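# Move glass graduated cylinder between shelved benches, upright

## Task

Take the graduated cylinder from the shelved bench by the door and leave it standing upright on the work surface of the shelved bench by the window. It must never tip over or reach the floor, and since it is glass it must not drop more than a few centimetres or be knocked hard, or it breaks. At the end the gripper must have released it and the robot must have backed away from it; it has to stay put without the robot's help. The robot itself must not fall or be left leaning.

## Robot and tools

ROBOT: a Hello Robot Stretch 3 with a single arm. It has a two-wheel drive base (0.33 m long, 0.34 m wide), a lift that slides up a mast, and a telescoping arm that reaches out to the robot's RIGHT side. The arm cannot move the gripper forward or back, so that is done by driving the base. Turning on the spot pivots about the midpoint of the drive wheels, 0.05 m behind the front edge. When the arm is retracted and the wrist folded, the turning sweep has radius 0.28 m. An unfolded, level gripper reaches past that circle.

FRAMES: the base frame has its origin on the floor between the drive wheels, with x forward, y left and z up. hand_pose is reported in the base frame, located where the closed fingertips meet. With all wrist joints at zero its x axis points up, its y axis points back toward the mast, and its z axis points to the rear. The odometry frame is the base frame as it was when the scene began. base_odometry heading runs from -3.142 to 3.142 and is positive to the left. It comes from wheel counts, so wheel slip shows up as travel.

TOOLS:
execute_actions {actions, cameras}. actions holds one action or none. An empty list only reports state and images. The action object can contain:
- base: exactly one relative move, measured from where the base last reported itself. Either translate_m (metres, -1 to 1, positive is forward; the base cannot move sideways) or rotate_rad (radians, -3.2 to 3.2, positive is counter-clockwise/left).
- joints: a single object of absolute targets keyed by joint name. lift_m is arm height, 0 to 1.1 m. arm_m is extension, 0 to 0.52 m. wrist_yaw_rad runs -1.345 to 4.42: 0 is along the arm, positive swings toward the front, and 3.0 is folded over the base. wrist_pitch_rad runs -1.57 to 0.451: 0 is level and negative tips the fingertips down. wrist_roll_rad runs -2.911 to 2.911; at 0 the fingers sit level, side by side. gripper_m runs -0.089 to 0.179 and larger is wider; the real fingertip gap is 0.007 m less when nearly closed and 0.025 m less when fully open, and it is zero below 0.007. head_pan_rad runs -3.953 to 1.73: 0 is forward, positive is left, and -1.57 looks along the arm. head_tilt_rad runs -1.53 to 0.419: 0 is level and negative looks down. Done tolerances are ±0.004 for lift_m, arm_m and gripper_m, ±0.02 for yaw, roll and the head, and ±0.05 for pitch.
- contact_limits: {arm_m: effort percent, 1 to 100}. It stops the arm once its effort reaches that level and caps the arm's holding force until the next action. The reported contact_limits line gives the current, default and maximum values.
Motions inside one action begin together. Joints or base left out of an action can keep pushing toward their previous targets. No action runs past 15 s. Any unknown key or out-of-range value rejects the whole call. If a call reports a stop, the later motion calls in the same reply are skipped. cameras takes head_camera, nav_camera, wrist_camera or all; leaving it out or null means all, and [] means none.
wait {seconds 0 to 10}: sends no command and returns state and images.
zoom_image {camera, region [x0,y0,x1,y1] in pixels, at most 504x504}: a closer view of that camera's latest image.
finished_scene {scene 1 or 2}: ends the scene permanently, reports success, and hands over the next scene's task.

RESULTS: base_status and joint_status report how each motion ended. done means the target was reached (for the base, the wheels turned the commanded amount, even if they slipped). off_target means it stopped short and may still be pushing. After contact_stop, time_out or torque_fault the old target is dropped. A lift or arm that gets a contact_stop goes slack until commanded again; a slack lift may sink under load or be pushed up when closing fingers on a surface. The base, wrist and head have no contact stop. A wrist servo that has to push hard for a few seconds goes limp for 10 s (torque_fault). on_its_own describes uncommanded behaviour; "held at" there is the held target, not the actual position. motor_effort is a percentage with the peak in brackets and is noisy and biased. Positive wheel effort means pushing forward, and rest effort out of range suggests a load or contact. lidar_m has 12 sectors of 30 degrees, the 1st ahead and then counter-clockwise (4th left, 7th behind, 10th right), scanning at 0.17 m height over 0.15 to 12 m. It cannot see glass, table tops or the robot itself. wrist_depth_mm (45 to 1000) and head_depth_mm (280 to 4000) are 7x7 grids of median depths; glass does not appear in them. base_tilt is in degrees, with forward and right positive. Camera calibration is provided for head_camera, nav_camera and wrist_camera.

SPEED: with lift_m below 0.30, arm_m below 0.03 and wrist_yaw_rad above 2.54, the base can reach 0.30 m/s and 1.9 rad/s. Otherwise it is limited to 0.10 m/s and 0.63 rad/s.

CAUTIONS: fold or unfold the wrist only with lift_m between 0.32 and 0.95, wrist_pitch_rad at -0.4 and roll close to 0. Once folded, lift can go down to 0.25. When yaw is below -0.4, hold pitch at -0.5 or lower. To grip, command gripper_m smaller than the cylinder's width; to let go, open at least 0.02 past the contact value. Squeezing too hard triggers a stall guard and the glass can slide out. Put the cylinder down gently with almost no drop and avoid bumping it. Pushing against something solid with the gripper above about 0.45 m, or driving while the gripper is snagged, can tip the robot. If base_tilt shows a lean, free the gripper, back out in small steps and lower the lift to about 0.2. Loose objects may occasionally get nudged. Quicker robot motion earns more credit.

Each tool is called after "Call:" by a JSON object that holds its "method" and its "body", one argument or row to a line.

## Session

Call:
{"method": "execute_actions", "body": {
  "actions": []
}}

Scene clock: 0.00 s.
base_odometry: x=+0.000 y=+0.000 heading=+0.000 (m, m, rad; odometry frame)
turned_by_wheels: +0.000 (rad since the last result)
turned_by_imu: +0.000 (rad since the last result)
base_tilt: forward=+0.6 right=-2.7 (deg)
lidar_m: 2.03 1.33 1.33 1.56 2.45 1.98 2.08 1.37 1.36 1.57 2.07 1.50
head_depth_mm: 1895 2250 2270 2292 2285 2301 2203 / 1879 2458 2476 2492 2519 2561 2247 / 1868 2586 2662 2668 2662 2681 2306 / 1862 2421 2463 2419 2333 2335 2242 / 1827 2246 2179 2197 2143 2113 2086 / 1810 2012 2019 1952 1954 1938 1922 / 1797 1836 1829 1803 1780 1761 1748
base_status: not commanded
joint_positions: lift_m=+0.404 arm_m=-0.001 wrist_yaw_rad=+2.907 wrist_pitch_rad=-0.326 wrist_roll_rad=-0.001 gripper_m=+0.037 head_pan_rad=-0.003 head_tilt_rad=-0.013
joint_status: not commanded
motor_effort: left_wheel=+0 right_wheel=+0 lift_m=+21 arm_m=+0 wrist_yaw_rad=+1 wrist_pitch_rad=+4 wrist_roll_rad=-1 gripper_m=+0 head_pan_rad=+1 head_tilt_rad=+0 (%)
hand_pose: x=+0.0334 y=+0.0844 z=+0.4381 quat_wxyz=(+0.196, +0.706, +0.033, +0.680) (m; base frame)
wrist_depth_mm: - - - - - - 965 / - - - - - - - / - - - - - - - / - - - - - - - / 841 - 881 857 875 831 826 / 704 681 - 687 666 681 688 / 596 584 580 569 576 582 559
pictures: head_camera (sideways: a quarter turn clockwise sets it upright), nav_camera (sideways: a quarter turn counterclockwise sets it upright), wrist_camera
camera_calibration (this result's frames):
head_camera: T_world_to_cam=[[0.00805811, 0.0406259, -0.999142, 1.31956], [-0.0264199, 0.998834, 0.0404003, -0.0500889], [0.999618, 0.0260716, 0.00912205, -0.0658027], [0, 0, 0, 1]] pos_world=[0.0538211, -0.00186222, 1.32105]
nav_camera: T_world_to_cam=[[0.0180604, 0.00684763, 0.999813, -1.26265], [0.0432252, -0.999047, 0.00606157, 0.0458304], [0.998902, 0.0431077, -0.0183392, -0.0281093], [0, 0, 0, 1]] pos_world=[0.0489014, 0.0556446, 1.26162]
wrist_camera: T_world_to_cam=[[0.969421, -0.243783, -0.028158, 0.00632332], [-0.141945, -0.463425, -0.874694, 0.460783], [0.200186, 0.851943, -0.483858, 0.300726], [0, 0, 0, 1]] pos_world=[-0.000925057, -0.041121, 0.548731]
Images, in order (width x height): head_camera 896x504, nav_camera 672x504, wrist_camera 644x364.

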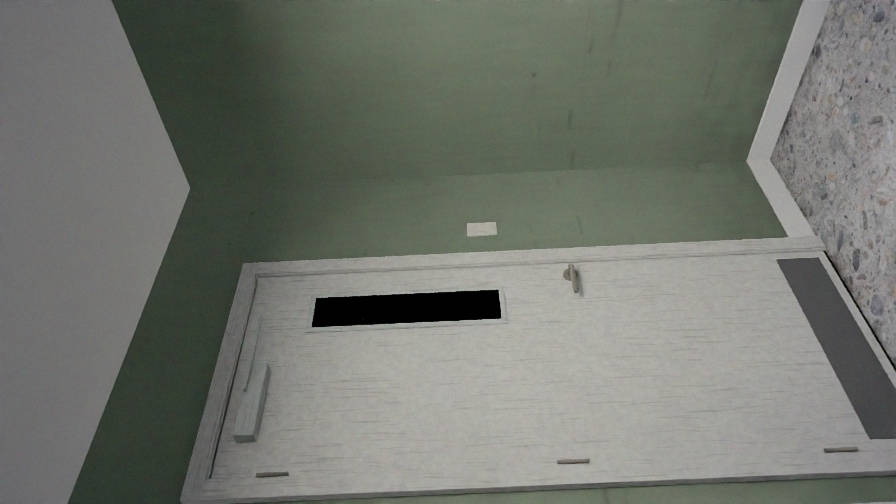

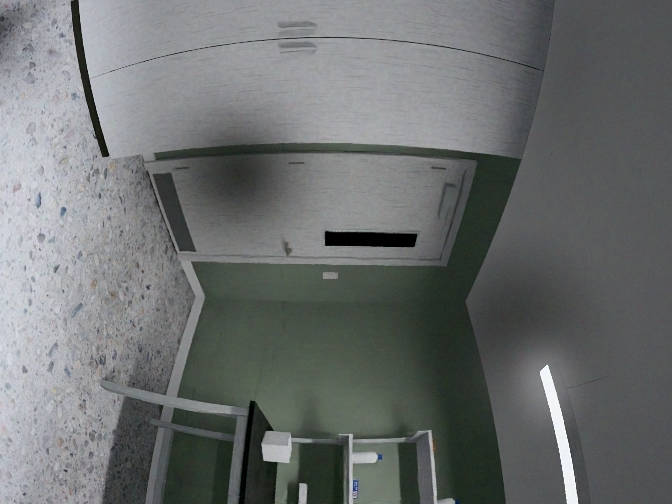

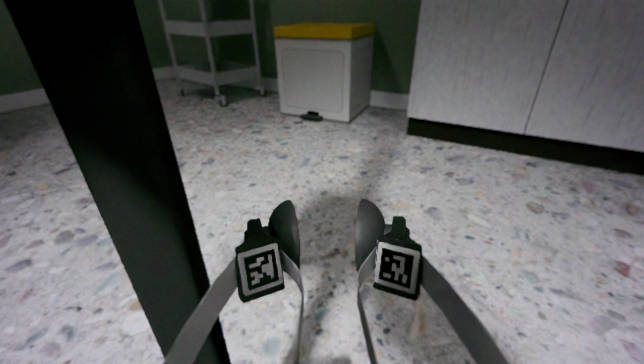

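Similar layout. I'll look at the door-side bench while lowering the lift to the stowed height.

Call:
{"method": "execute_actions", "body": {
  "actions": [
    {"joints": {"head_pan_rad": -1.0, "head_tilt_rad": -0.35, "lift_m": 0.28, "wrist_pitch_rad": -0.4}}
  ],
  "cameras": ["head_camera", "nav_camera"]
}}

Scene clock: 3.30 s.
base_odometry: x=+0.000 y=+0.000 heading=+0.000 (m, m, rad; odometry frame)
turned_by_wheels: +0.000 (rad since the last result)
turned_by_imu: +0.000 (rad since the last result)
base_tilt: forward=+0.8 right=-2.5 (deg)
lidar_m: 2.05 1.33 1.32 1.56 2.45 1.98 2.09 1.36 1.36 1.57 2.06 1.49
head_depth_mm: 2063 2206 2326 1675 2291 1816 1452 / 2001 2117 2206 2301 2396 1858 1469 / 1993 2062 2170 2337 2427 1866 1482 / 1938 2032 2107 1632 2359 1882 1489 / 1901 1976 2084 1515 2319 1919 1507 / 1861 1946 2044 1557 2273 1927 1507 / 1808 1918 2001 1597 2268 1954 1518
base_status: not commanded
joint_positions: lift_m=+0.280 arm_m=-0.001 wrist_yaw_rad=+2.907 wrist_pitch_rad=-0.414 wrist_roll_rad=-0.001 gripper_m=+0.037 head_pan_rad=-0.993 head_tilt_rad=-0.346
joint_status: all done
motor_effort: left_wheel=-1(1) right_wheel=+0(0) lift_m=+16(22) arm_m=+0(0) wrist_yaw_rad=+0(0) wrist_pitch_rad=+4(4) wrist_roll_rad=-1(1) gripper_m=+1(0) head_pan_rad=-2(32) head_tilt_rad=-2(22) (%)
hand_pose: x=+0.0311 y=+0.0746 z=+0.2938 quat_wxyz=(+0.226, +0.704, +0.064, +0.671) (m; base frame)
wrist_depth_mm: - - - - - - 977 / - - - - - - - / 956 - 947 941 945 912 950 / 739 - 717 708 708 708 689 / 587 576 605 578 599 583 563 / 495 486 - 493 474 484 487 / 433 - - 421 418 416 415
pictures: head_camera (sideways: a quarter turn clockwise sets it upright), nav_camera (sideways: a quarter turn counterclockwise sets it upright)
camera_calibration (this result's frames):
head_camera: T_world_to_cam=[[-0.140095, 0.289191, -0.946965, 1.25211], [0.828296, 0.558237, 0.0479396, -0.0650987], [0.542494, -0.777651, -0.317741, 0.362458], [0, 0, 0, 1]] pos_world=[0.0327032, -0.0438919, 1.30399]
nav_camera: T_world_to_cam=[[0.193455, -0.283936, 0.939125, -1.18429], [-0.811459, -0.584332, -0.00951179, 0.071318], [0.551462, -0.760221, -0.343444, 0.397792], [0, 0, 0, 1]] pos_world=[0.0676106, 0.00782068, 1.24949]
Images, in order (width x height): head_camera 896x504, nav_camera 672x504.

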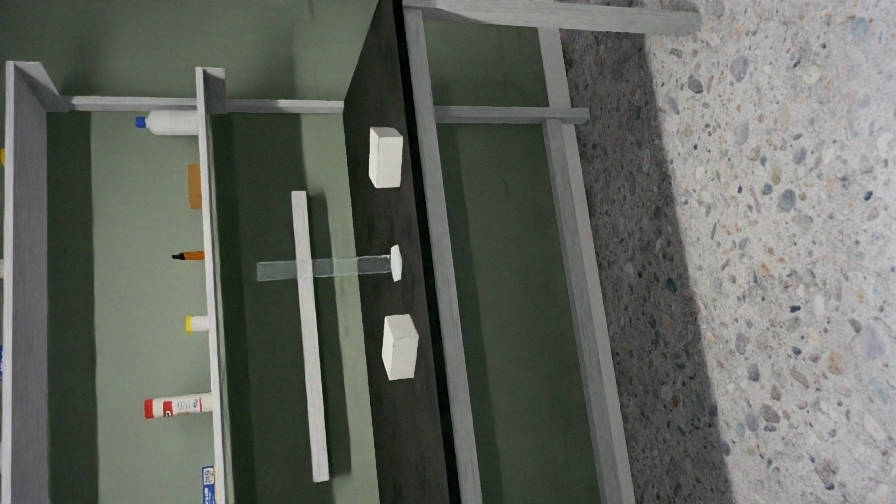

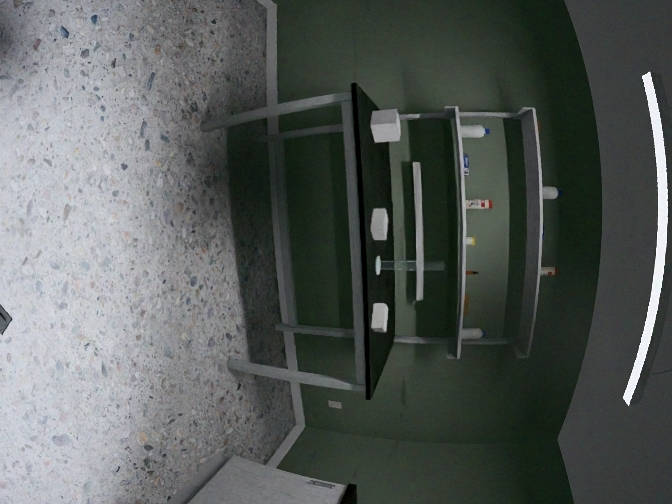

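Call:
{"method": "execute_actions", "body": {
  "actions": [
    {"base": {"rotate_rad": -0.946}, "joints": {"head_pan_rad": 0.0, "head_tilt_rad": -0.5}}
  ],
  "cameras": []
}}

Call:
{"method": "execute_actions", "body": {
  "actions": [
    {"base": {"translate_m": 0.95}}
  ],
  "cameras": ["head_camera", "nav_camera"]
}}

Scene clock: 18.17 s.
base_odometry: x=+0.000 y=+0.000 heading=-0.946 (m, m, rad; odometry frame)
turned_by_wheels: -0.946 (rad since the last result)
turned_by_imu: -0.942 (rad since the last result)
base_tilt: forward=+0.6 right=-2.5 (deg)
lidar_m: 2.06 1.49 1.93 1.33 1.34 1.64 1.83 2.08 1.52 1.37 1.37 1.66
head_depth_mm: 1948 2169 1731 2476 1901 1575 1305 / 1908 2088 1748 2451 2033 1589 1313 / 1890 2063 1536 2402 2045 1596 1310 / 1858 2007 1667 2392 2049 1618 1327 / 1827 1961 1464 2344 2106 1625 1333 / 1785 1949 1582 2263 2082 1642 1341 / 1771 1903 1477 2242 2123 1636 1346
base_status: done
joint_positions: lift_m=+0.280 arm_m=-0.001 wrist_yaw_rad=+2.907 wrist_pitch_rad=-0.414 wrist_roll_rad=-0.001 gripper_m=+0.037 head_pan_rad=-0.007 head_tilt_rad=-0.495
joint_status: all done
motor_effort: left_wheel=+2(9) right_wheel=-3(9) lift_m=+16(16) arm_m=+0(0) wrist_yaw_rad=+0(0) wrist_pitch_rad=+4(4) wrist_roll_rad=-1(0) gripper_m=+1(1) head_pan_rad=+4(35) head_tilt_rad=-2(15) (%)
hand_pose: x=+0.0311 y=+0.0745 z=+0.2938 quat_wxyz=(+0.226, +0.704, +0.064, +0.671) (m; base frame)
wrist_depth_mm: - - - - - - - / - - - - - - - / 953 - 951 906 920 926 904 / 731 - 722 726 712 687 707 / 588 586 597 584 599 577 567 / 498 495 - 490 466 488 483 / 437 - - 417 421 418 417
pictures: none
No camera images: the call's "cameras" was empty. Leave "cameras" out to get every camera's image.

Scene clock: 23.10 s.
base_odometry: x=+0.556 y=-0.770 heading=-0.946 (m, m, rad; odometry frame)
turned_by_wheels: +0.000 (rad since the last result)
turned_by_imu: +0.000 (rad since the last result)
base_tilt: forward=+0.7 right=-2.7 (deg)
lidar_m: 1.13 1.13 0.82 1.91 1.68 1.82 2.80 2.87 1.32 1.19 0.86 0.87
head_depth_mm: 1094 1212 1279 777 619 1561 1302 / 1074 1179 1247 827 600 1543 1312 / 1055 1154 1243 837 608 1510 1308 / 1043 1135 1212 845 614 1494 1339 / 1033 1116 1201 860 617 1477 1329 / 993 1106 1188 876 598 583 1336 / 993 1085 1161 884 605 543 1354
base_status: done
joint_positions: lift_m=+0.280 arm_m=-0.001 wrist_yaw_rad=+2.907 wrist_pitch_rad=-0.414 wrist_roll_rad=-0.001 gripper_m=+0.037 head_pan_rad=-0.007 head_tilt_rad=-0.495
joint_status: not commanded
motor_effort: left_wheel=+2(9) right_wheel=-3(7) lift_m=+16(17) arm_m=+0(0) wrist_yaw_rad=+0(1) wrist_pitch_rad=+4(4) wrist_roll_rad=+0(1) gripper_m=+1(0) head_pan_rad=+4(3) head_tilt_rad=-2(3) (%)
hand_pose: x=+0.0311 y=+0.0745 z=+0.2938 quat_wxyz=(+0.226, +0.704, +0.064, +0.671) (m; base frame)
wrist_depth_mm: - - - - - - - / - - - - - - 964 / 949 - 948 946 892 922 922 / 714 - 708 727 711 703 693 / 590 579 603 578 593 576 557 / 492 483 - 499 466 484 479 / 433 - - 422 417 422 416
pictures: head_camera (sideways: a quarter turn clockwise sets it upright), nav_camera (sideways: a quarter turn counterclockwise sets it upright)
camera_calibration (this result's frames):
head_camera: T_world_to_cam=[[-0.455886, 0.0438316, -0.888958, 1.17834], [-0.000778011, 0.998767, 0.0496449, -0.0622519], [0.890038, 0.023324, -0.455289, 0.539335], [0, 0, 0, 1]] pos_world=[0.0571105, -0.00205283, 1.29614]
nav_camera: T_world_to_cam=[[0.479525, 0.00356831, 0.877521, -1.10566], [0.0372064, -0.999175, -0.0162686, 0.0749352], [0.876739, 0.0404506, -0.479262, 0.572547], [0, 0, 0, 1]] pos_world=[0.0254265, 0.0556588, 1.24586]
Images, in order (width x height): head_camera 896x504, nav_camera 672x504.

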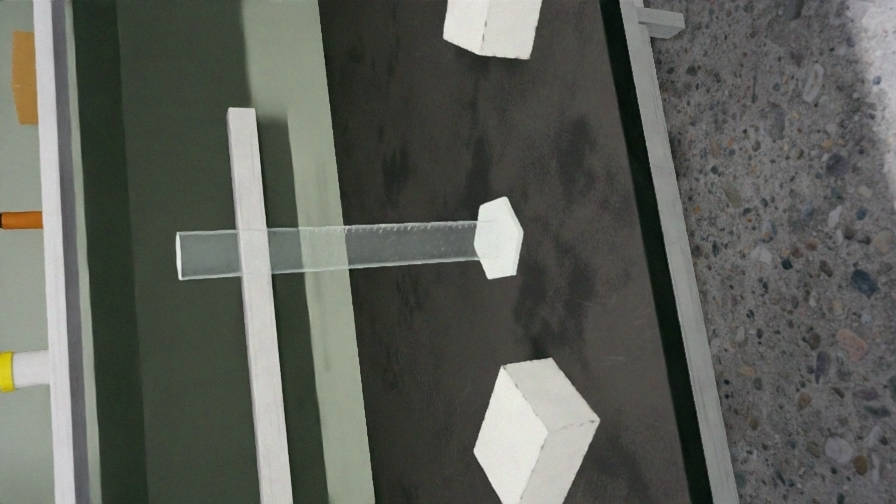

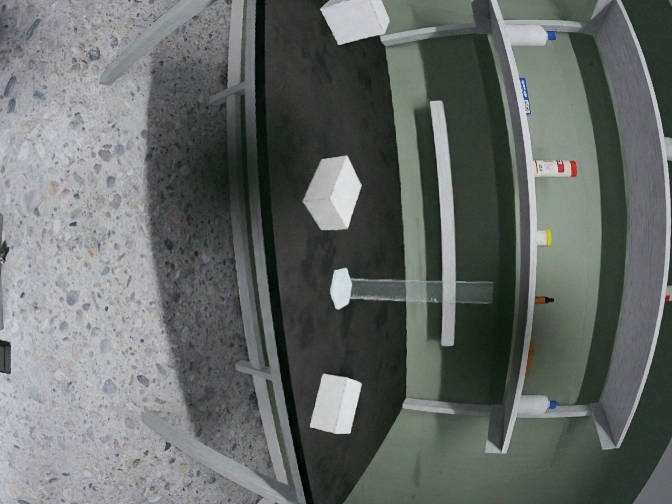

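Call:
{"method": "execute_actions", "body": {
  "actions": [
    {"base": {"rotate_rad": 1.606}, "joints": {"lift_m": 0.55, "head_pan_rad": -1.57, "head_tilt_rad": -0.6}}
  ],
  "cameras": []
}}

Call:
{"method": "execute_actions", "body": {
  "actions": [
    {"joints": {"lift_m": 0.8, "wrist_yaw_rad": 0.0}}
  ],
  "cameras": ["nav_camera"]
}}

Scene clock: 30.57 s.
base_odometry: x=+0.556 y=-0.770 heading=+0.660 (m, m, rad; odometry frame)
turned_by_wheels: +1.606 (rad since the last result)
turned_by_imu: +1.603 (rad since the last result)
base_tilt: forward=+0.7 right=-2.6 (deg)
lidar_m: 1.91 1.55 1.89 2.79 1.98 1.30 1.19 0.87 1.23 1.13 1.13 0.81
head_depth_mm: 1092 1197 963 656 1566 1449 1227 / 1087 1187 980 688 629 1468 1231 / 1073 1166 998 694 595 1470 1244 / 1050 1132 1013 704 598 1490 1249 / 1037 1110 1030 663 581 1486 1252 / 1030 1102 1042 635 587 1494 1265 / 1009 1085 1061 670 573 1500 1268
base_status: done
joint_positions: lift_m=+0.550 arm_m=-0.001 wrist_yaw_rad=+2.907 wrist_pitch_rad=-0.415 wrist_roll_rad=-0.001 gripper_m=+0.037 head_pan_rad=-1.563 head_tilt_rad=-0.593
joint_status: all done
motor_effort: left_wheel=-3(7) right_wheel=+3(10) lift_m=+25(25) arm_m=-1(0) wrist_yaw_rad=+1(1) wrist_pitch_rad=+4(4) wrist_roll_rad=-1(1) gripper_m=+1(0) head_pan_rad=-2(33) head_tilt_rad=-3(14) (%)
hand_pose: x=+0.0311 y=+0.0744 z=+0.5631 quat_wxyz=(+0.226, +0.704, +0.064, +0.671) (m; base frame)
wrist_depth_mm: - - - - - - - / - - - - - - - / - - - - - - - / - - - - - - - / 963 957 - 937 - 929 944 / 800 788 - 783 772 794 791 / 698 703 687 688 681 689 673
pictures: none
No camera images: the call's "cameras" was empty. Leave "cameras" out to get every camera's image.

Scene clock: 33.67 s.
base_odometry: x=+0.556 y=-0.770 heading=+0.660 (m, m, rad; odometry frame)
turned_by_wheels: +0.000 (rad since the last result)
turned_by_imu: +0.000 (rad since the last result)
base_tilt: forward=+0.6 right=-2.6 (deg)
lidar_m: 1.91 1.55 1.89 2.80 1.98 1.30 1.19 0.87 1.23 1.13 1.14 0.82
head_depth_mm: 1093 1205 969 656 1572 1457 1252 / 1076 1185 979 690 629 1458 1252 / 1066 1173 996 694 593 1512 - / 1055 1129 1010 702 596 1509 1239 / 1042 1109 1029 662 583 1496 1251 / 1023 1097 1045 635 586 1494 1256 / 1018 1081 1063 670 574 1496 1267
base_status: not commanded
joint_positions: lift_m=+0.800 arm_m=-0.001 wrist_yaw_rad=+0.002 wrist_pitch_rad=-0.415 wrist_roll_rad=-0.001 gripper_m=+0.037 head_pan_rad=-1.563 head_tilt_rad=-0.593
joint_status: all done
motor_effort: left_wheel=-3(3) right_wheel=+4(4) lift_m=+25(25) arm_m=+0(1) wrist_yaw_rad=-1(3) wrist_pitch_rad=+4(5) wrist_roll_rad=-1(0) gripper_m=+1(1) head_pan_rad=-2(1) head_tilt_rad=-3(3) (%)
hand_pose: x=-0.0212 y=-0.3690 z=+0.8131 quat_wxyz=(+0.693, +0.146, -0.691, -0.145) (m; base frame)
wrist_depth_mm: 173 177 184 190 196 205 214 / 219 225 234 246 254 268 282 / 240 - - - - - - / - - - - - - - / - - - - - - - / - - - - - - - / 919 925 943 910 898 908 749
pictures: nav_camera (sideways: a quarter turn counterclockwise sets it upright)
camera_calibration (this result's frames):
nav_camera: T_world_to_cam=[[0.0113332, -0.562965, 0.826403, -1.03614], [-0.998528, -0.0502116, -0.0205116, 0.0867747], [0.0530423, -0.824954, -0.562705, 0.686139], [0, 0, 0, 1]] pos_world=[0.0619954, -0.0129206, 1.24414]
Images, in order (width x height): nav_camera 672x504.

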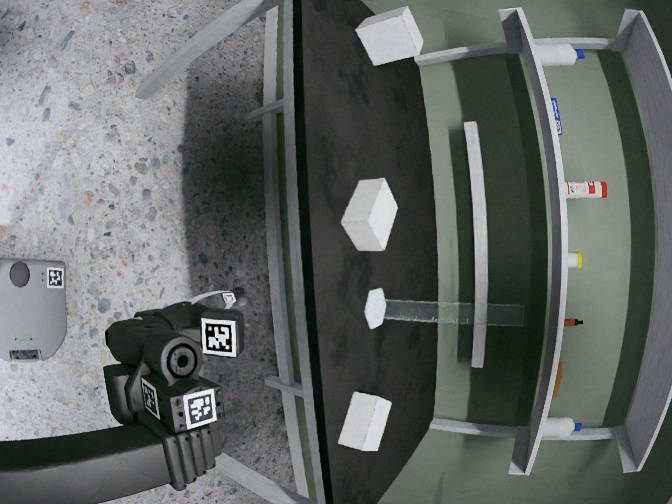

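Call:
{"method": "execute_actions", "body": {
  "actions": [
    {"joints": {"lift_m": 0.98, "wrist_pitch_rad": 0.0, "gripper_m": 0.12}}
  ],
  "cameras": ["head_camera", "wrist_camera"]
}}

Scene clock: 38.63 s.
base_odometry: x=+0.556 y=-0.770 heading=+0.660 (m, m, rad; odometry frame)
turned_by_wheels: +0.000 (rad since the last result)
turned_by_imu: +0.001 (rad since the last result)
base_tilt: forward=+0.7 right=-2.7 (deg)
lidar_m: 1.91 1.55 1.89 2.79 1.99 1.29 1.19 0.87 1.23 1.13 1.13 0.82
head_depth_mm: 1092 1202 963 678 - - - / 1079 1190 974 - - - - / 1070 1172 991 778 - - - / 1056 1127 1015 734 600 1463 1254 / 1041 1112 1025 644 583 1474 1250 / 1030 1102 1044 636 585 1508 1255 / 1019 1079 1066 669 573 1502 1262
base_status: not commanded
joint_positions: lift_m=+0.980 arm_m=-0.001 wrist_yaw_rad=+0.002 wrist_pitch_rad=-0.020 wrist_roll_rad=-0.001 gripper_m=+0.120 head_pan_rad=-1.563 head_tilt_rad=-0.593
joint_status: all done
motor_effort: left_wheel=-3(3) right_wheel=+3(3) lift_m=+25(26) arm_m=+0(0) wrist_yaw_rad=-1(1) wrist_pitch_rad=+6(7) wrist_roll_rad=-1(1) gripper_m=+1(84) head_pan_rad=-2(2) head_tilt_rad=-4(4) (%)
hand_pose: x=-0.0210 y=-0.3999 z=+1.0891 quat_wxyz=(+0.708, +0.008, -0.707, -0.007) (m; base frame)
wrist_depth_mm: 668 657 678 697 733 809 - / 876 902 932 942 - - - / 912 922 927 - - - - / 925 967 - - - - - / 658 675 631 636 636 670 596 / 458 406 409 443 439 378 378 / 356 330 344 343 339 336 336
pictures: head_camera (sideways: a quarter turn clockwise sets it upright), wrist_camera
camera_calibration (this result's frames):
head_camera: T_world_to_cam=[[0.0364021, 0.541262, -0.840066, 1.11157], [0.998684, 0.0106912, 0.0501638, -0.0690178], [0.036133, -0.840786, -0.54016, 0.654973], [0, 0, 0, 1]] pos_world=[0.00479727, -0.0502218, 1.29105]
wrist_camera: T_world_to_cam=[[-0.999541, 0.000683401, -0.0302937, 0.018046], [0.0298297, 0.197901, -0.979768, 1.18059], [0.00532557, -0.980222, -0.19783, -0.00906604], [0, 0, 0, 1]] pos_world=[-0.0171307, -0.242538, 1.15546]
Images, in order (width x height): head_camera 896x504, wrist_camera 644x364.

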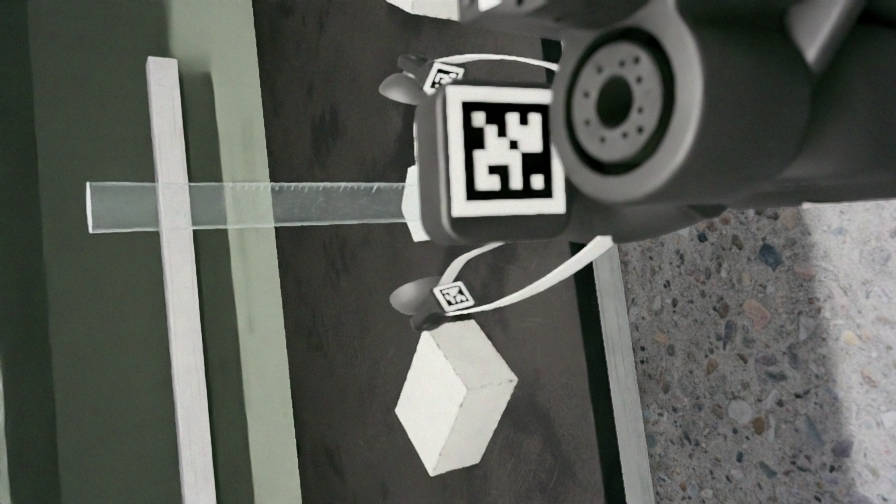

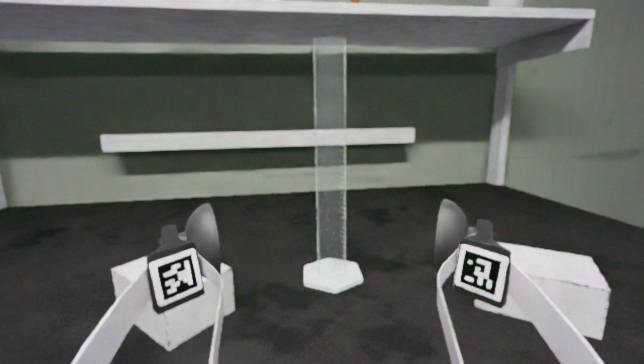

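Call:
{"method": "execute_actions", "body": {
  "actions": [
    {"base": {"translate_m": -0.008}, "joints": {"arm_m": 0.2}, "contact_limits": {"arm_m": 15}}
  ],
  "cameras": ["head_camera", "wrist_camera"]
}}

Call:
{"method": "zoom_image", "body": {
  "camera": "wrist_camera",
  "region": [200, 160, 460, 364]
}}

Scene clock: 44.33 s.
base_odometry: x=+0.550 y=-0.775 heading=+0.660 (m, m, rad; odometry frame)
turned_by_wheels: +0.000 (rad since the last result)
turned_by_imu: +0.001 (rad since the last result)
base_tilt: forward=+0.8 right=-2.7 (deg)
lidar_m: 1.92 1.56 1.90 2.79 1.96 1.29 1.18 0.86 0.89 1.13 1.13 0.82
head_depth_mm: 1093 1197 - 607 1563 1435 1227 / 1081 1141 - - 630 1459 1230 / 1072 1168 - - 594 1475 1242 / 1058 1126 982 689 599 1484 1251 / 1037 1109 1026 681 582 1495 1248 / 1029 1097 1050 623 585 1497 1258 / 1018 1090 1065 669 574 1499 1268
base_status: done
joint_positions: lift_m=+0.980 arm_m=+0.200 wrist_yaw_rad=+0.000 wrist_pitch_rad=-0.020 wrist_roll_rad=-0.001 gripper_m=+0.120 head_pan_rad=-1.563 head_tilt_rad=-0.593
joint_status: all done
motor_effort: left_wheel=-3(7) right_wheel=+3(5) lift_m=+25(25) arm_m=+4(5) wrist_yaw_rad=+0(1) wrist_pitch_rad=+6(6) wrist_roll_rad=+0(1) gripper_m=+0(1) head_pan_rad=-1(1) head_tilt_rad=-3(4) (%)
contact_limits: arm_m 15 (drawing in: default 28, maximum 46; extending or still: default 39, maximum 63)
hand_pose: x=-0.0213 y=-0.6004 z=+1.0891 quat_wxyz=(+0.708, +0.008, -0.707, -0.007) (m; base frame)
wrist_depth_mm: 683 701 727 693 712 736 655 / 702 718 753 801 807 824 883 / 714 739 756 766 834 867 901 / 733 755 801 829 846 886 951 / 660 687 630 626 627 659 617 / 458 452 431 446 433 420 439 / 348 348 346 344 336 337 331
pictures: head_camera (sideways: a quarter turn clockwise sets it upright), wrist_camera
camera_calibration (this result's frames):
head_camera: T_world_to_cam=[[0.0364983, 0.541258, -0.840064, 1.11157], [0.998686, 0.0105135, 0.0501638, -0.0690179], [0.0359836, -0.840791, -0.540163, 0.654977], [0, 0, 0, 1]] pos_world=[0.00478835, -0.0502215, 1.29105]
wrist_camera: T_world_to_cam=[[-0.999539, 0.00188815, -0.0302939, 0.0185986], [0.0300687, 0.197806, -0.97978, 1.22026], [0.00414235, -0.980239, -0.197772, -0.205711], [0, 0, 0, 1]] pos_world=[-0.0172494, -0.443056, 1.15546]
Images, in order (width x height): head_camera 896x504, wrist_camera 644x364.

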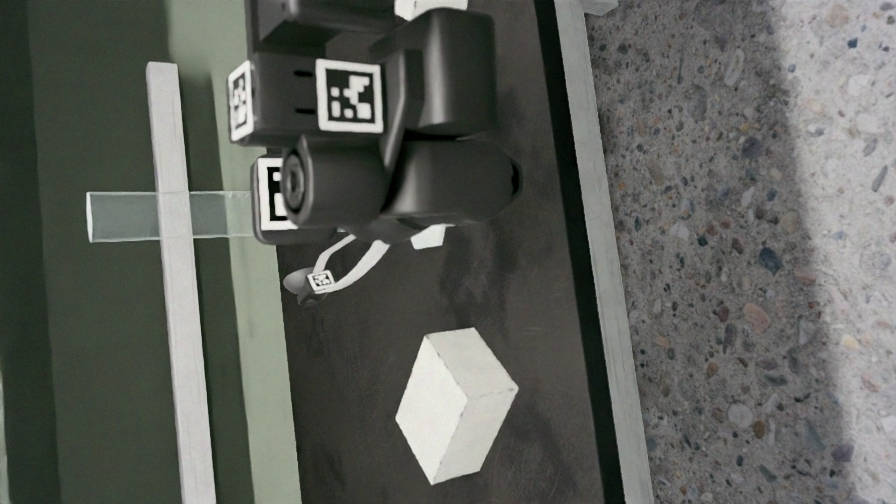

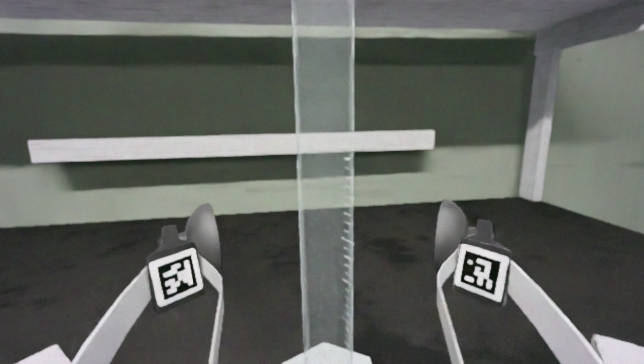

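Region (200, 160, 460, 364) of wrist_camera's 644x364 image, scaled by 1.938; it fills the top 395 rows of this view, and the rest is white.

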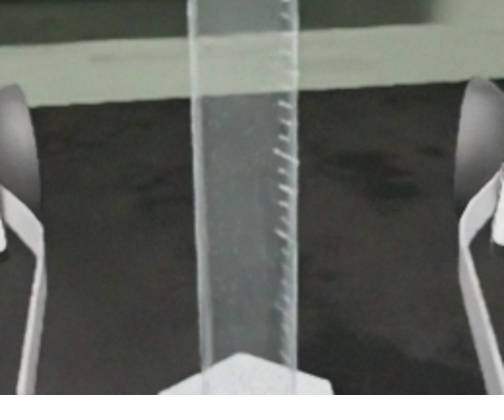

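Call:
{"method": "execute_actions", "body": {
  "actions": [
    {"joints": {"arm_m": 0.27}, "contact_limits": {"arm_m": 15}}
  ],
  "cameras": ["wrist_camera"]
}}

Call:
{"method": "zoom_image", "body": {
  "camera": "wrist_camera",
  "region": [200, 160, 460, 364]
}}

Scene clock: 48.53 s.
base_odometry: x=+0.550 y=-0.775 heading=+0.660 (m, m, rad; odometry frame)
turned_by_wheels: +0.000 (rad since the last result)
turned_by_imu: +0.001 (rad since the last result)
base_tilt: forward=+0.7 right=-2.7 (deg)
lidar_m: 1.92 1.55 1.90 2.80 1.98 1.29 1.18 0.86 0.89 1.13 1.14 0.82
head_depth_mm: 1097 1194 - 651 1567 1449 1225 / 1083 1142 - 659 629 1461 1226 / 1070 1125 - 655 594 1475 1247 / 1058 1124 955 702 597 1484 1241 / 1040 1113 1024 679 582 1495 1254 / 1025 1105 1042 623 585 1503 1267 / 1019 1080 1069 668 574 1498 1271
base_status: not commanded
joint_positions: lift_m=+0.980 arm_m=+0.270 wrist_yaw_rad=+0.000 wrist_pitch_rad=-0.020 wrist_roll_rad=-0.001 gripper_m=+0.120 head_pan_rad=-1.563 head_tilt_rad=-0.593
joint_status: all done
motor_effort: left_wheel=-3(3) right_wheel=+3(3) lift_m=+25(25) arm_m=+4(8) wrist_yaw_rad=+0(1) wrist_pitch_rad=+6(6) wrist_roll_rad=+0(1) gripper_m=+0(1) head_pan_rad=-2(2) head_tilt_rad=-3(3) (%)
contact_limits: arm_m 15 (drawing in: default 28, maximum 46; extending or still: default 39, maximum 63)
hand_pose: x=-0.0213 y=-0.6704 z=+1.0891 quat_wxyz=(+0.708, +0.008, -0.707, -0.007) (m; base frame)
wrist_depth_mm: 626 645 666 677 710 735 645 / 663 662 676 716 745 763 804 / 660 672 703 729 734 791 822 / 677 703 728 764 797 823 876 / 677 685 638 624 626 671 614 / 458 453 432 442 433 422 431 / 352 346 343 342 340 336 332
pictures: wrist_camera
camera_calibration (this result's frames):
wrist_camera: T_world_to_cam=[[-0.999539, 0.00189438, -0.0302938, 0.0187332], [0.0300699, 0.197805, -0.97978, 1.2341], [0.00413619, -0.98024, -0.197771, -0.274329], [0, 0, 0, 1]] pos_world=[-0.01725, -0.513056, 1.15546]
Images, in order (width x height): wrist_camera 644x364.

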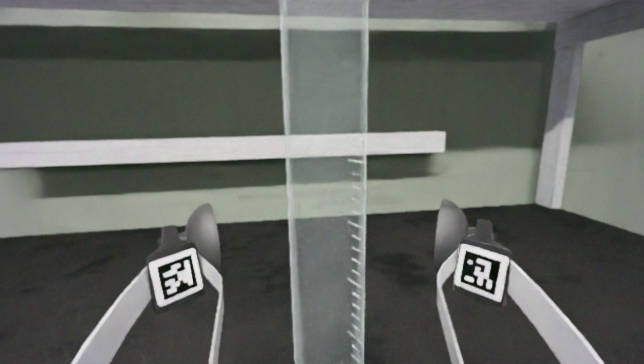

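Region (200, 160, 460, 364) of wrist_camera's 644x364 image, scaled by 1.938; it fills the top 395 rows of this view, and the rest is white.

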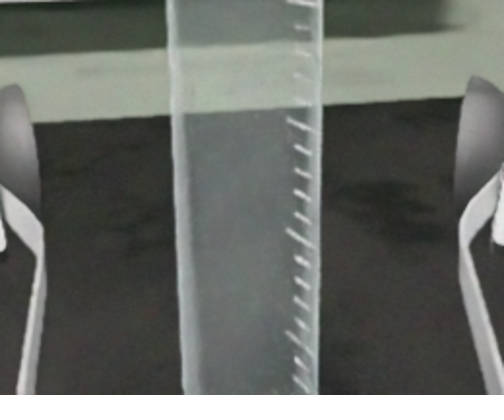

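Call:
{"method": "execute_actions", "body": {
  "actions": [
    {"joints": {"arm_m": 0.288}, "contact_limits": {"arm_m": 15}}
  ],
  "cameras": []
}}

Call:
{"method": "execute_actions", "body": {
  "actions": [
    {"joints": {"gripper_m": -0.002}}
  ],
  "cameras": ["wrist_camera"]
}}

Scene clock: 51.83 s.
base_odometry: x=+0.550 y=-0.775 heading=+0.660 (m, m, rad; odometry frame)
turned_by_wheels: +0.000 (rad since the last result)
turned_by_imu: +0.000 (rad since the last result)
base_tilt: forward=+0.7 right=-2.5 (deg)
lidar_m: 1.92 1.56 1.89 2.79 1.97 1.29 1.18 0.86 0.89 1.13 1.14 0.82
head_depth_mm: 1097 1183 - 649 1572 1452 1231 / 1077 1092 - 673 628 1454 1232 / 1067 1130 - 664 594 1474 1240 / 1060 1125 954 702 598 1481 1247 / 1044 1106 1026 678 583 1498 1255 / 1029 1102 1048 624 585 1504 1262 / 1019 1084 1066 669 574 1489 1274
base_status: not commanded
joint_positions: lift_m=+0.980 arm_m=+0.288 wrist_yaw_rad=+0.000 wrist_pitch_rad=-0.020 wrist_roll_rad=-0.001 gripper_m=+0.120 head_pan_rad=-1.563 head_tilt_rad=-0.593
joint_status: all done
motor_effort: left_wheel=-2(2) right_wheel=+3(3) lift_m=+25(25) arm_m=+4(4) wrist_yaw_rad=+0(0) wrist_pitch_rad=+6(6) wrist_roll_rad=+0(1) gripper_m=+1(1) head_pan_rad=-2(2) head_tilt_rad=-3(3) (%)
contact_limits: arm_m 15 (drawing in: default 28, maximum 46; extending or still: default 39, maximum 63)
hand_pose: x=-0.0213 y=-0.6884 z=+1.0891 quat_wxyz=(+0.708, +0.008, -0.707, -0.007) (m; base frame)
wrist_depth_mm: 607 634 647 674 694 725 654 / 635 655 693 708 707 763 795 / 658 654 690 701 730 796 825 / 669 683 713 732 803 808 835 / 674 671 638 630 636 666 602 / 458 449 428 439 441 422 430 / 350 345 343 339 338 335 334
pictures: none
No camera images: the call's "cameras" was empty. Leave "cameras" out to get every camera's image.

Scene clock: 53.53 s.
base_odometry: x=+0.550 y=-0.775 heading=+0.660 (m, m, rad; odometry frame)
turned_by_wheels: +0.000 (rad since the last result)
turned_by_imu: +0.000 (rad since the last result)
base_tilt: forward=+0.6 right=-2.6 (deg)
lidar_m: 1.92 1.55 1.90 2.79 1.97 1.29 1.18 0.86 0.89 1.13 1.14 0.82
head_depth_mm: 1097 1186 - 651 1565 1460 1221 / 1078 1094 - 673 631 1463 1235 / 1065 1130 - 664 594 1468 1238 / 1058 1125 984 702 600 1467 1251 / 1040 1113 1030 684 583 1495 1253 / 1028 1105 1039 624 585 1500 1261 / 1020 1087 1062 671 573 1484 1271
base_status: not commanded
joint_positions: lift_m=+0.980 arm_m=+0.288 wrist_yaw_rad=+0.000 wrist_pitch_rad=-0.020 wrist_roll_rad=-0.001 gripper_m=-0.001 head_pan_rad=-1.563 head_tilt_rad=-0.593
joint_status: all done
motor_effort: left_wheel=-3(3) right_wheel=+3(3) lift_m=+25(25) arm_m=+3(3) wrist_yaw_rad=-1(0) wrist_pitch_rad=+6(6) wrist_roll_rad=+0(1) gripper_m=-18(95) head_pan_rad=-1(2) head_tilt_rad=-3(3) (%)
hand_pose: x=-0.0214 y=-0.6884 z=+1.0891 quat_wxyz=(+0.708, +0.008, -0.707, -0.007) (m; base frame)
wrist_depth_mm: 613 631 643 668 690 719 647 / 629 635 666 694 711 756 776 / 649 655 674 704 745 784 817 / 658 689 709 744 763 794 849 / 672 641 666 628 667 620 594 / 456 452 424 437 404 431 436 / 350 353 341 339 340 335 335
pictures: wrist_camera
camera_calibration (this result's frames):
wrist_camera: T_world_to_cam=[[-0.999539, 0.00194686, -0.0302935, 0.0187897], [0.0300799, 0.197803, -0.97978, 1.23766], [0.00408465, -0.98024, -0.197771, -0.291979], [0, 0, 0, 1]] pos_world=[-0.0172552, -0.53106, 1.15546]
Images, in order (width x height): wrist_camera 644x364.

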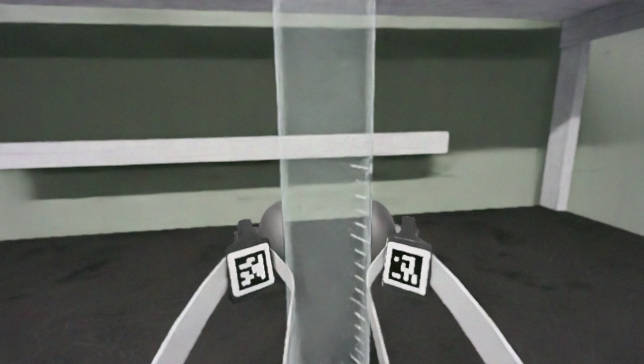

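Gripped. A small test lift first, while turning the head toward the destination bench.

Call:
{"method": "execute_actions", "body": {
  "actions": [
    {"joints": {"lift_m": 1.0, "head_pan_rad": 1.45, "head_tilt_rad": -0.3}}
  ]
}}

Scene clock: 56.40 s.
base_odometry: x=+0.550 y=-0.775 heading=+0.660 (m, m, rad; odometry frame)
turned_by_wheels: +0.000 (rad since the last result)
turned_by_imu: +0.000 (rad since the last result)
base_tilt: forward=+0.7 right=-2.6 (deg)
lidar_m: 1.92 1.55 1.90 2.79 1.97 1.29 1.18 0.86 0.89 1.13 1.14 0.82
head_depth_mm: 3165 3208 3313 3042 2649 1918 1527 / 3327 3472 3684 3781 2672 1935 1520 / 3244 3391 3553 3749 2755 1966 1525 / 3195 3313 3507 3561 2741 1980 1547 / 3096 3148 3393 3458 2805 2001 1551 / 2960 3109 3250 3468 2792 1999 1560 / 2974 3057 3235 3004 2855 2054 1576
base_status: not commanded
joint_positions: lift_m=+1.000 arm_m=+0.288 wrist_yaw_rad=+0.000 wrist_pitch_rad=-0.035 wrist_roll_rad=-0.001 gripper_m=-0.001 head_pan_rad=+1.443 head_tilt_rad=-0.310
joint_status: all done
motor_effort: left_wheel=-3(3) right_wheel=+3(3) lift_m=+26(27) arm_m=+4(4) wrist_yaw_rad=+0(0) wrist_pitch_rad=+10(11) wrist_roll_rad=-1(0) gripper_m=-19(19) head_pan_rad=+3(34) head_tilt_rad=+4(23) (%)
hand_pose: x=-0.0214 y=-0.6880 z=+1.1055 quat_wxyz=(+0.708, +0.013, -0.706, -0.012) (m; base frame)
wrist_depth_mm: 611 624 646 669 706 716 632 / 637 642 672 686 711 744 779 / 648 659 685 701 757 791 804 / 663 684 693 747 768 784 842 / 685 699 700 648 696 638 630 / 470 479 441 464 424 458 457 / 370 366 358 357 354 350 354
pictures: head_camera (sideways: a quarter turn clockwise sets it upright), nav_camera (sideways: a quarter turn counterclockwise sets it upright), wrist_camera
camera_calibration (this result's frames):
head_camera: T_world_to_cam=[[-0.0766931, -0.277368, -0.957698, 1.26574], [-0.992701, 0.11091, 0.0473746, -0.0532572], [0.093078, 0.954341, -0.283849, 0.32109], [0, 0, 0, 1]] pos_world=[0.0143188, 0.050553, 1.30586]
nav_camera: T_world_to_cam=[[0.0327125, 0.30825, 0.950743, -1.19848], [0.996642, -0.0815026, -0.00786698, 0.0581476], [0.075063, 0.947808, -0.309881, 0.357017], [0, 0, 0, 1]] pos_world=[-0.0455459, 0.0357859, 1.25053]
wrist_camera: T_world_to_cam=[[-0.999539, 0.00237577, -0.030258, 0.0195389], [0.0300751, 0.211683, -0.976876, 1.2599], [0.00408427, -0.977336, -0.211657, -0.270972], [0, 0, 0, 1]] pos_world=[-0.017255, -0.531576, 1.174]
Images, in order (width x height): head_camera 896x504, nav_camera 672x504, wrist_camera 644x364.

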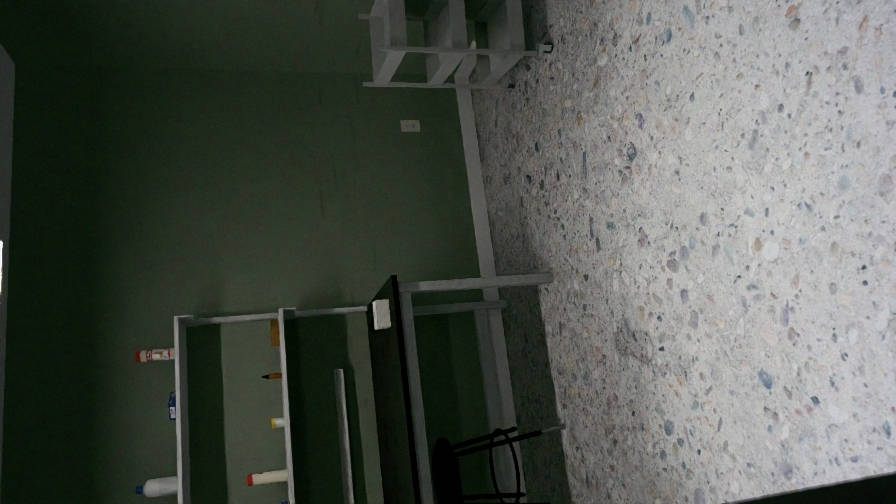

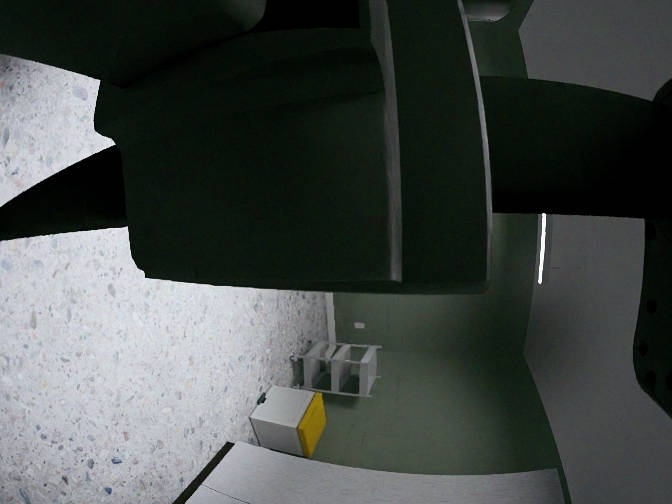

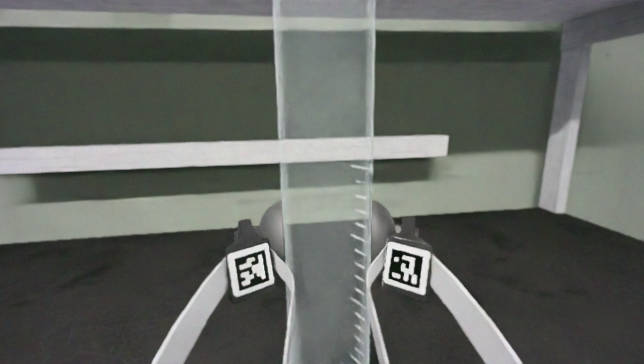

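Call:
{"method": "execute_actions", "body": {
  "actions": [
    {"joints": {"lift_m": 1.06, "arm_m": 0.06, "head_pan_rad": 0.0, "head_tilt_rad": -0.4}}
  ],
  "cameras": ["wrist_camera"]
}}

Call:
{"method": "execute_actions", "body": {
  "actions": [
    {"base": {"rotate_rad": 1.7}}
  ]
}}

Scene clock: 71.40 s.
base_odometry: x=+0.550 y=-0.775 heading=+0.660 (m, m, rad; odometry frame)
turned_by_wheels: +0.000 (rad since the last result)
turned_by_imu: +0.001 (rad since the last result)
base_tilt: forward=+0.6 right=-2.5 (deg)
lidar_m: 1.92 1.55 1.90 2.79 1.97 1.29 1.18 0.86 0.89 1.13 1.14 0.82
head_depth_mm: 1715 1846 1976 2137 2202 1740 1396 / 1691 1806 1941 2084 2204 1760 1412 / 1662 1788 1899 2056 2156 1760 1421 / 1653 1773 1890 2021 2143 1794 1421 / 1638 1733 1848 1994 2161 1811 1433 / 1610 1727 1852 1978 2139 1815 1448 / 1607 1689 1734 1592 1649 1721 1469
base_status: not commanded
joint_positions: lift_m=+1.060 arm_m=+0.060 wrist_yaw_rad=+0.000 wrist_pitch_rad=-0.036 wrist_roll_rad=-0.001 gripper_m=-0.001 head_pan_rad=+0.007 head_tilt_rad=-0.395
joint_status: all done
motor_effort: left_wheel=-3(3) right_wheel=+3(3) lift_m=+26(26) arm_m=-3(3) wrist_yaw_rad=+1(0) wrist_pitch_rad=+11(11) wrist_roll_rad=-1(0) gripper_m=-17(18) head_pan_rad=-3(32) head_tilt_rad=-3(12) (%)
hand_pose: x=-0.0214 y=-0.4605 z=+1.1652 quat_wxyz=(+0.708, +0.013, -0.706, -0.013) (m; base frame)
wrist_depth_mm: 611 682 641 869 892 766 983 / 799 850 863 901 970 930 - / 849 882 914 934 956 - - / 852 882 921 975 - - - / 812 830 853 798 857 794 - / 588 583 535 577 514 556 561 / 453 386 441 444 439 371 418
pictures: wrist_camera
camera_calibration (this result's frames):
wrist_camera: T_world_to_cam=[[-0.999539, 0.00253277, -0.0302551, 0.0208426], [0.030101, 0.212789, -0.976634, 1.2703], [0.00396436, -0.977095, -0.212767, -0.0345906], [0, 0, 0, 1]] pos_world=[-0.0172671, -0.304156, 1.23389]
Images, in order (width x height): wrist_camera 644x364.

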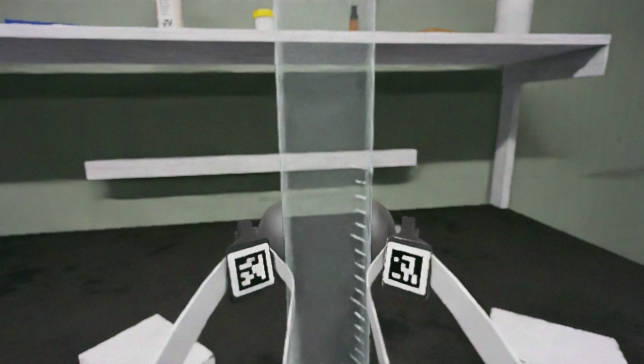

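Scene clock: 75.07 s.
base_odometry: x=+0.550 y=-0.775 heading=+2.360 (m, m, rad; odometry frame)
turned_by_wheels: +1.700 (rad since the last result)
turned_by_imu: +1.697 (rad since the last result)
base_tilt: forward=+0.6 right=-2.6 (deg)
lidar_m: 2.79 1.68 1.23 1.18 0.89 1.17 1.12 1.17 0.82 1.56 1.57 2.23
head_depth_mm: 2962 3104 3397 3363 2287 1728 1401 / 2933 3131 3301 3184 2319 1751 1413 / 2974 3156 3315 3470 2340 1784 1423 / 2982 3170 3354 3383 2389 1798 1429 / 2986 3188 3102 3417 2402 1798 1434 / 2975 3143 3328 3386 2408 1808 1458 / 2982 3256 3424 3577 2458 1833 1446
base_status: done
joint_positions: lift_m=+1.060 arm_m=+0.060 wrist_yaw_rad=+0.000 wrist_pitch_rad=-0.036 wrist_roll_rad=-0.001 gripper_m=-0.001 head_pan_rad=+0.007 head_tilt_rad=-0.395
joint_status: not commanded
motor_effort: left_wheel=-3(7) right_wheel=+4(8) lift_m=+26(26) arm_m=-4(4) wrist_yaw_rad=+0(0) wrist_pitch_rad=+11(11) wrist_roll_rad=-1(0) gripper_m=-18(18) head_pan_rad=-1(2) head_tilt_rad=-2(2) (%)
hand_pose: x=-0.0214 y=-0.4605 z=+1.1652 quat_wxyz=(+0.708, +0.013, -0.706, -0.013) (m; base frame)
wrist_depth_mm: - - - - - - - / - - - - - - - / - - - - - - - / - - - - - - - / - - - - - - - / - - - - - - - / - - - - - - -
pictures: head_camera (sideways: a quarter turn clockwise sets it upright), nav_camera (sideways: a quarter turn counterclockwise sets it upright), wrist_camera
camera_calibration (this result's frames):
head_camera: T_world_to_cam=[[-0.365652, 0.0380722, -0.929973, 1.2313], [-0.0196972, 0.998623, 0.0486273, -0.0608181], [0.930543, 0.0360985, -0.364399, 0.420812], [0, 0, 0, 1]] pos_world=[0.0574469, -0.00133471, 1.30138]
nav_camera: T_world_to_cam=[[0.389647, 0.00966196, 0.920914, -1.16172], [0.0526225, -0.998545, -0.0117886, 0.0690105], [0.91946, 0.0530541, -0.389588, 0.455598], [0, 0, 0, 1]] pos_world=[0.0301237, 0.0559632, 1.24815]
wrist_camera: T_world_to_cam=[[-0.999539, 0.00255225, -0.0302574, 0.0208493], [0.0301074, 0.212788, -0.976634, 1.2703], [0.0039458, -0.977095, -0.212767, -0.034592], [0, 0, 0, 1]] pos_world=[-0.0172692, -0.304158, 1.23389]
Images, in order (width x height): head_camera 896x504, nav_camera 672x504, wrist_camera 644x364.

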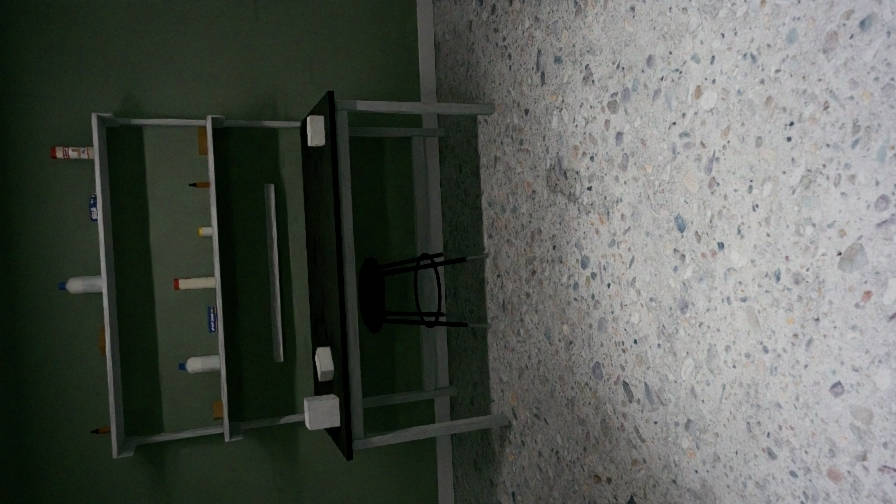

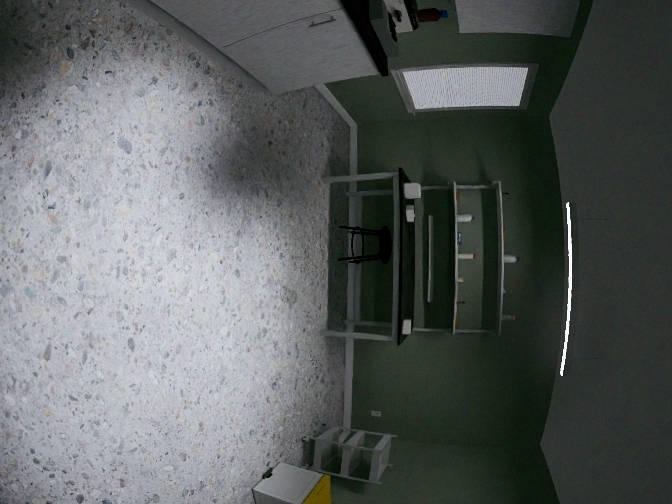

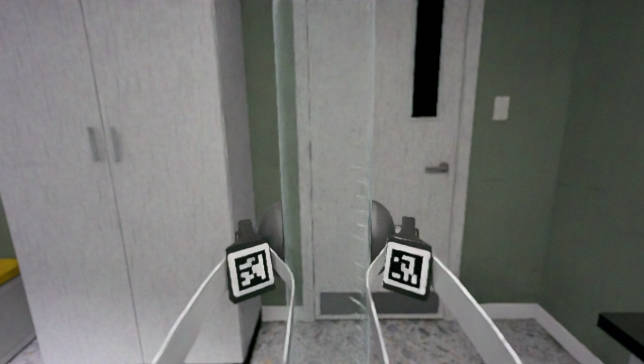

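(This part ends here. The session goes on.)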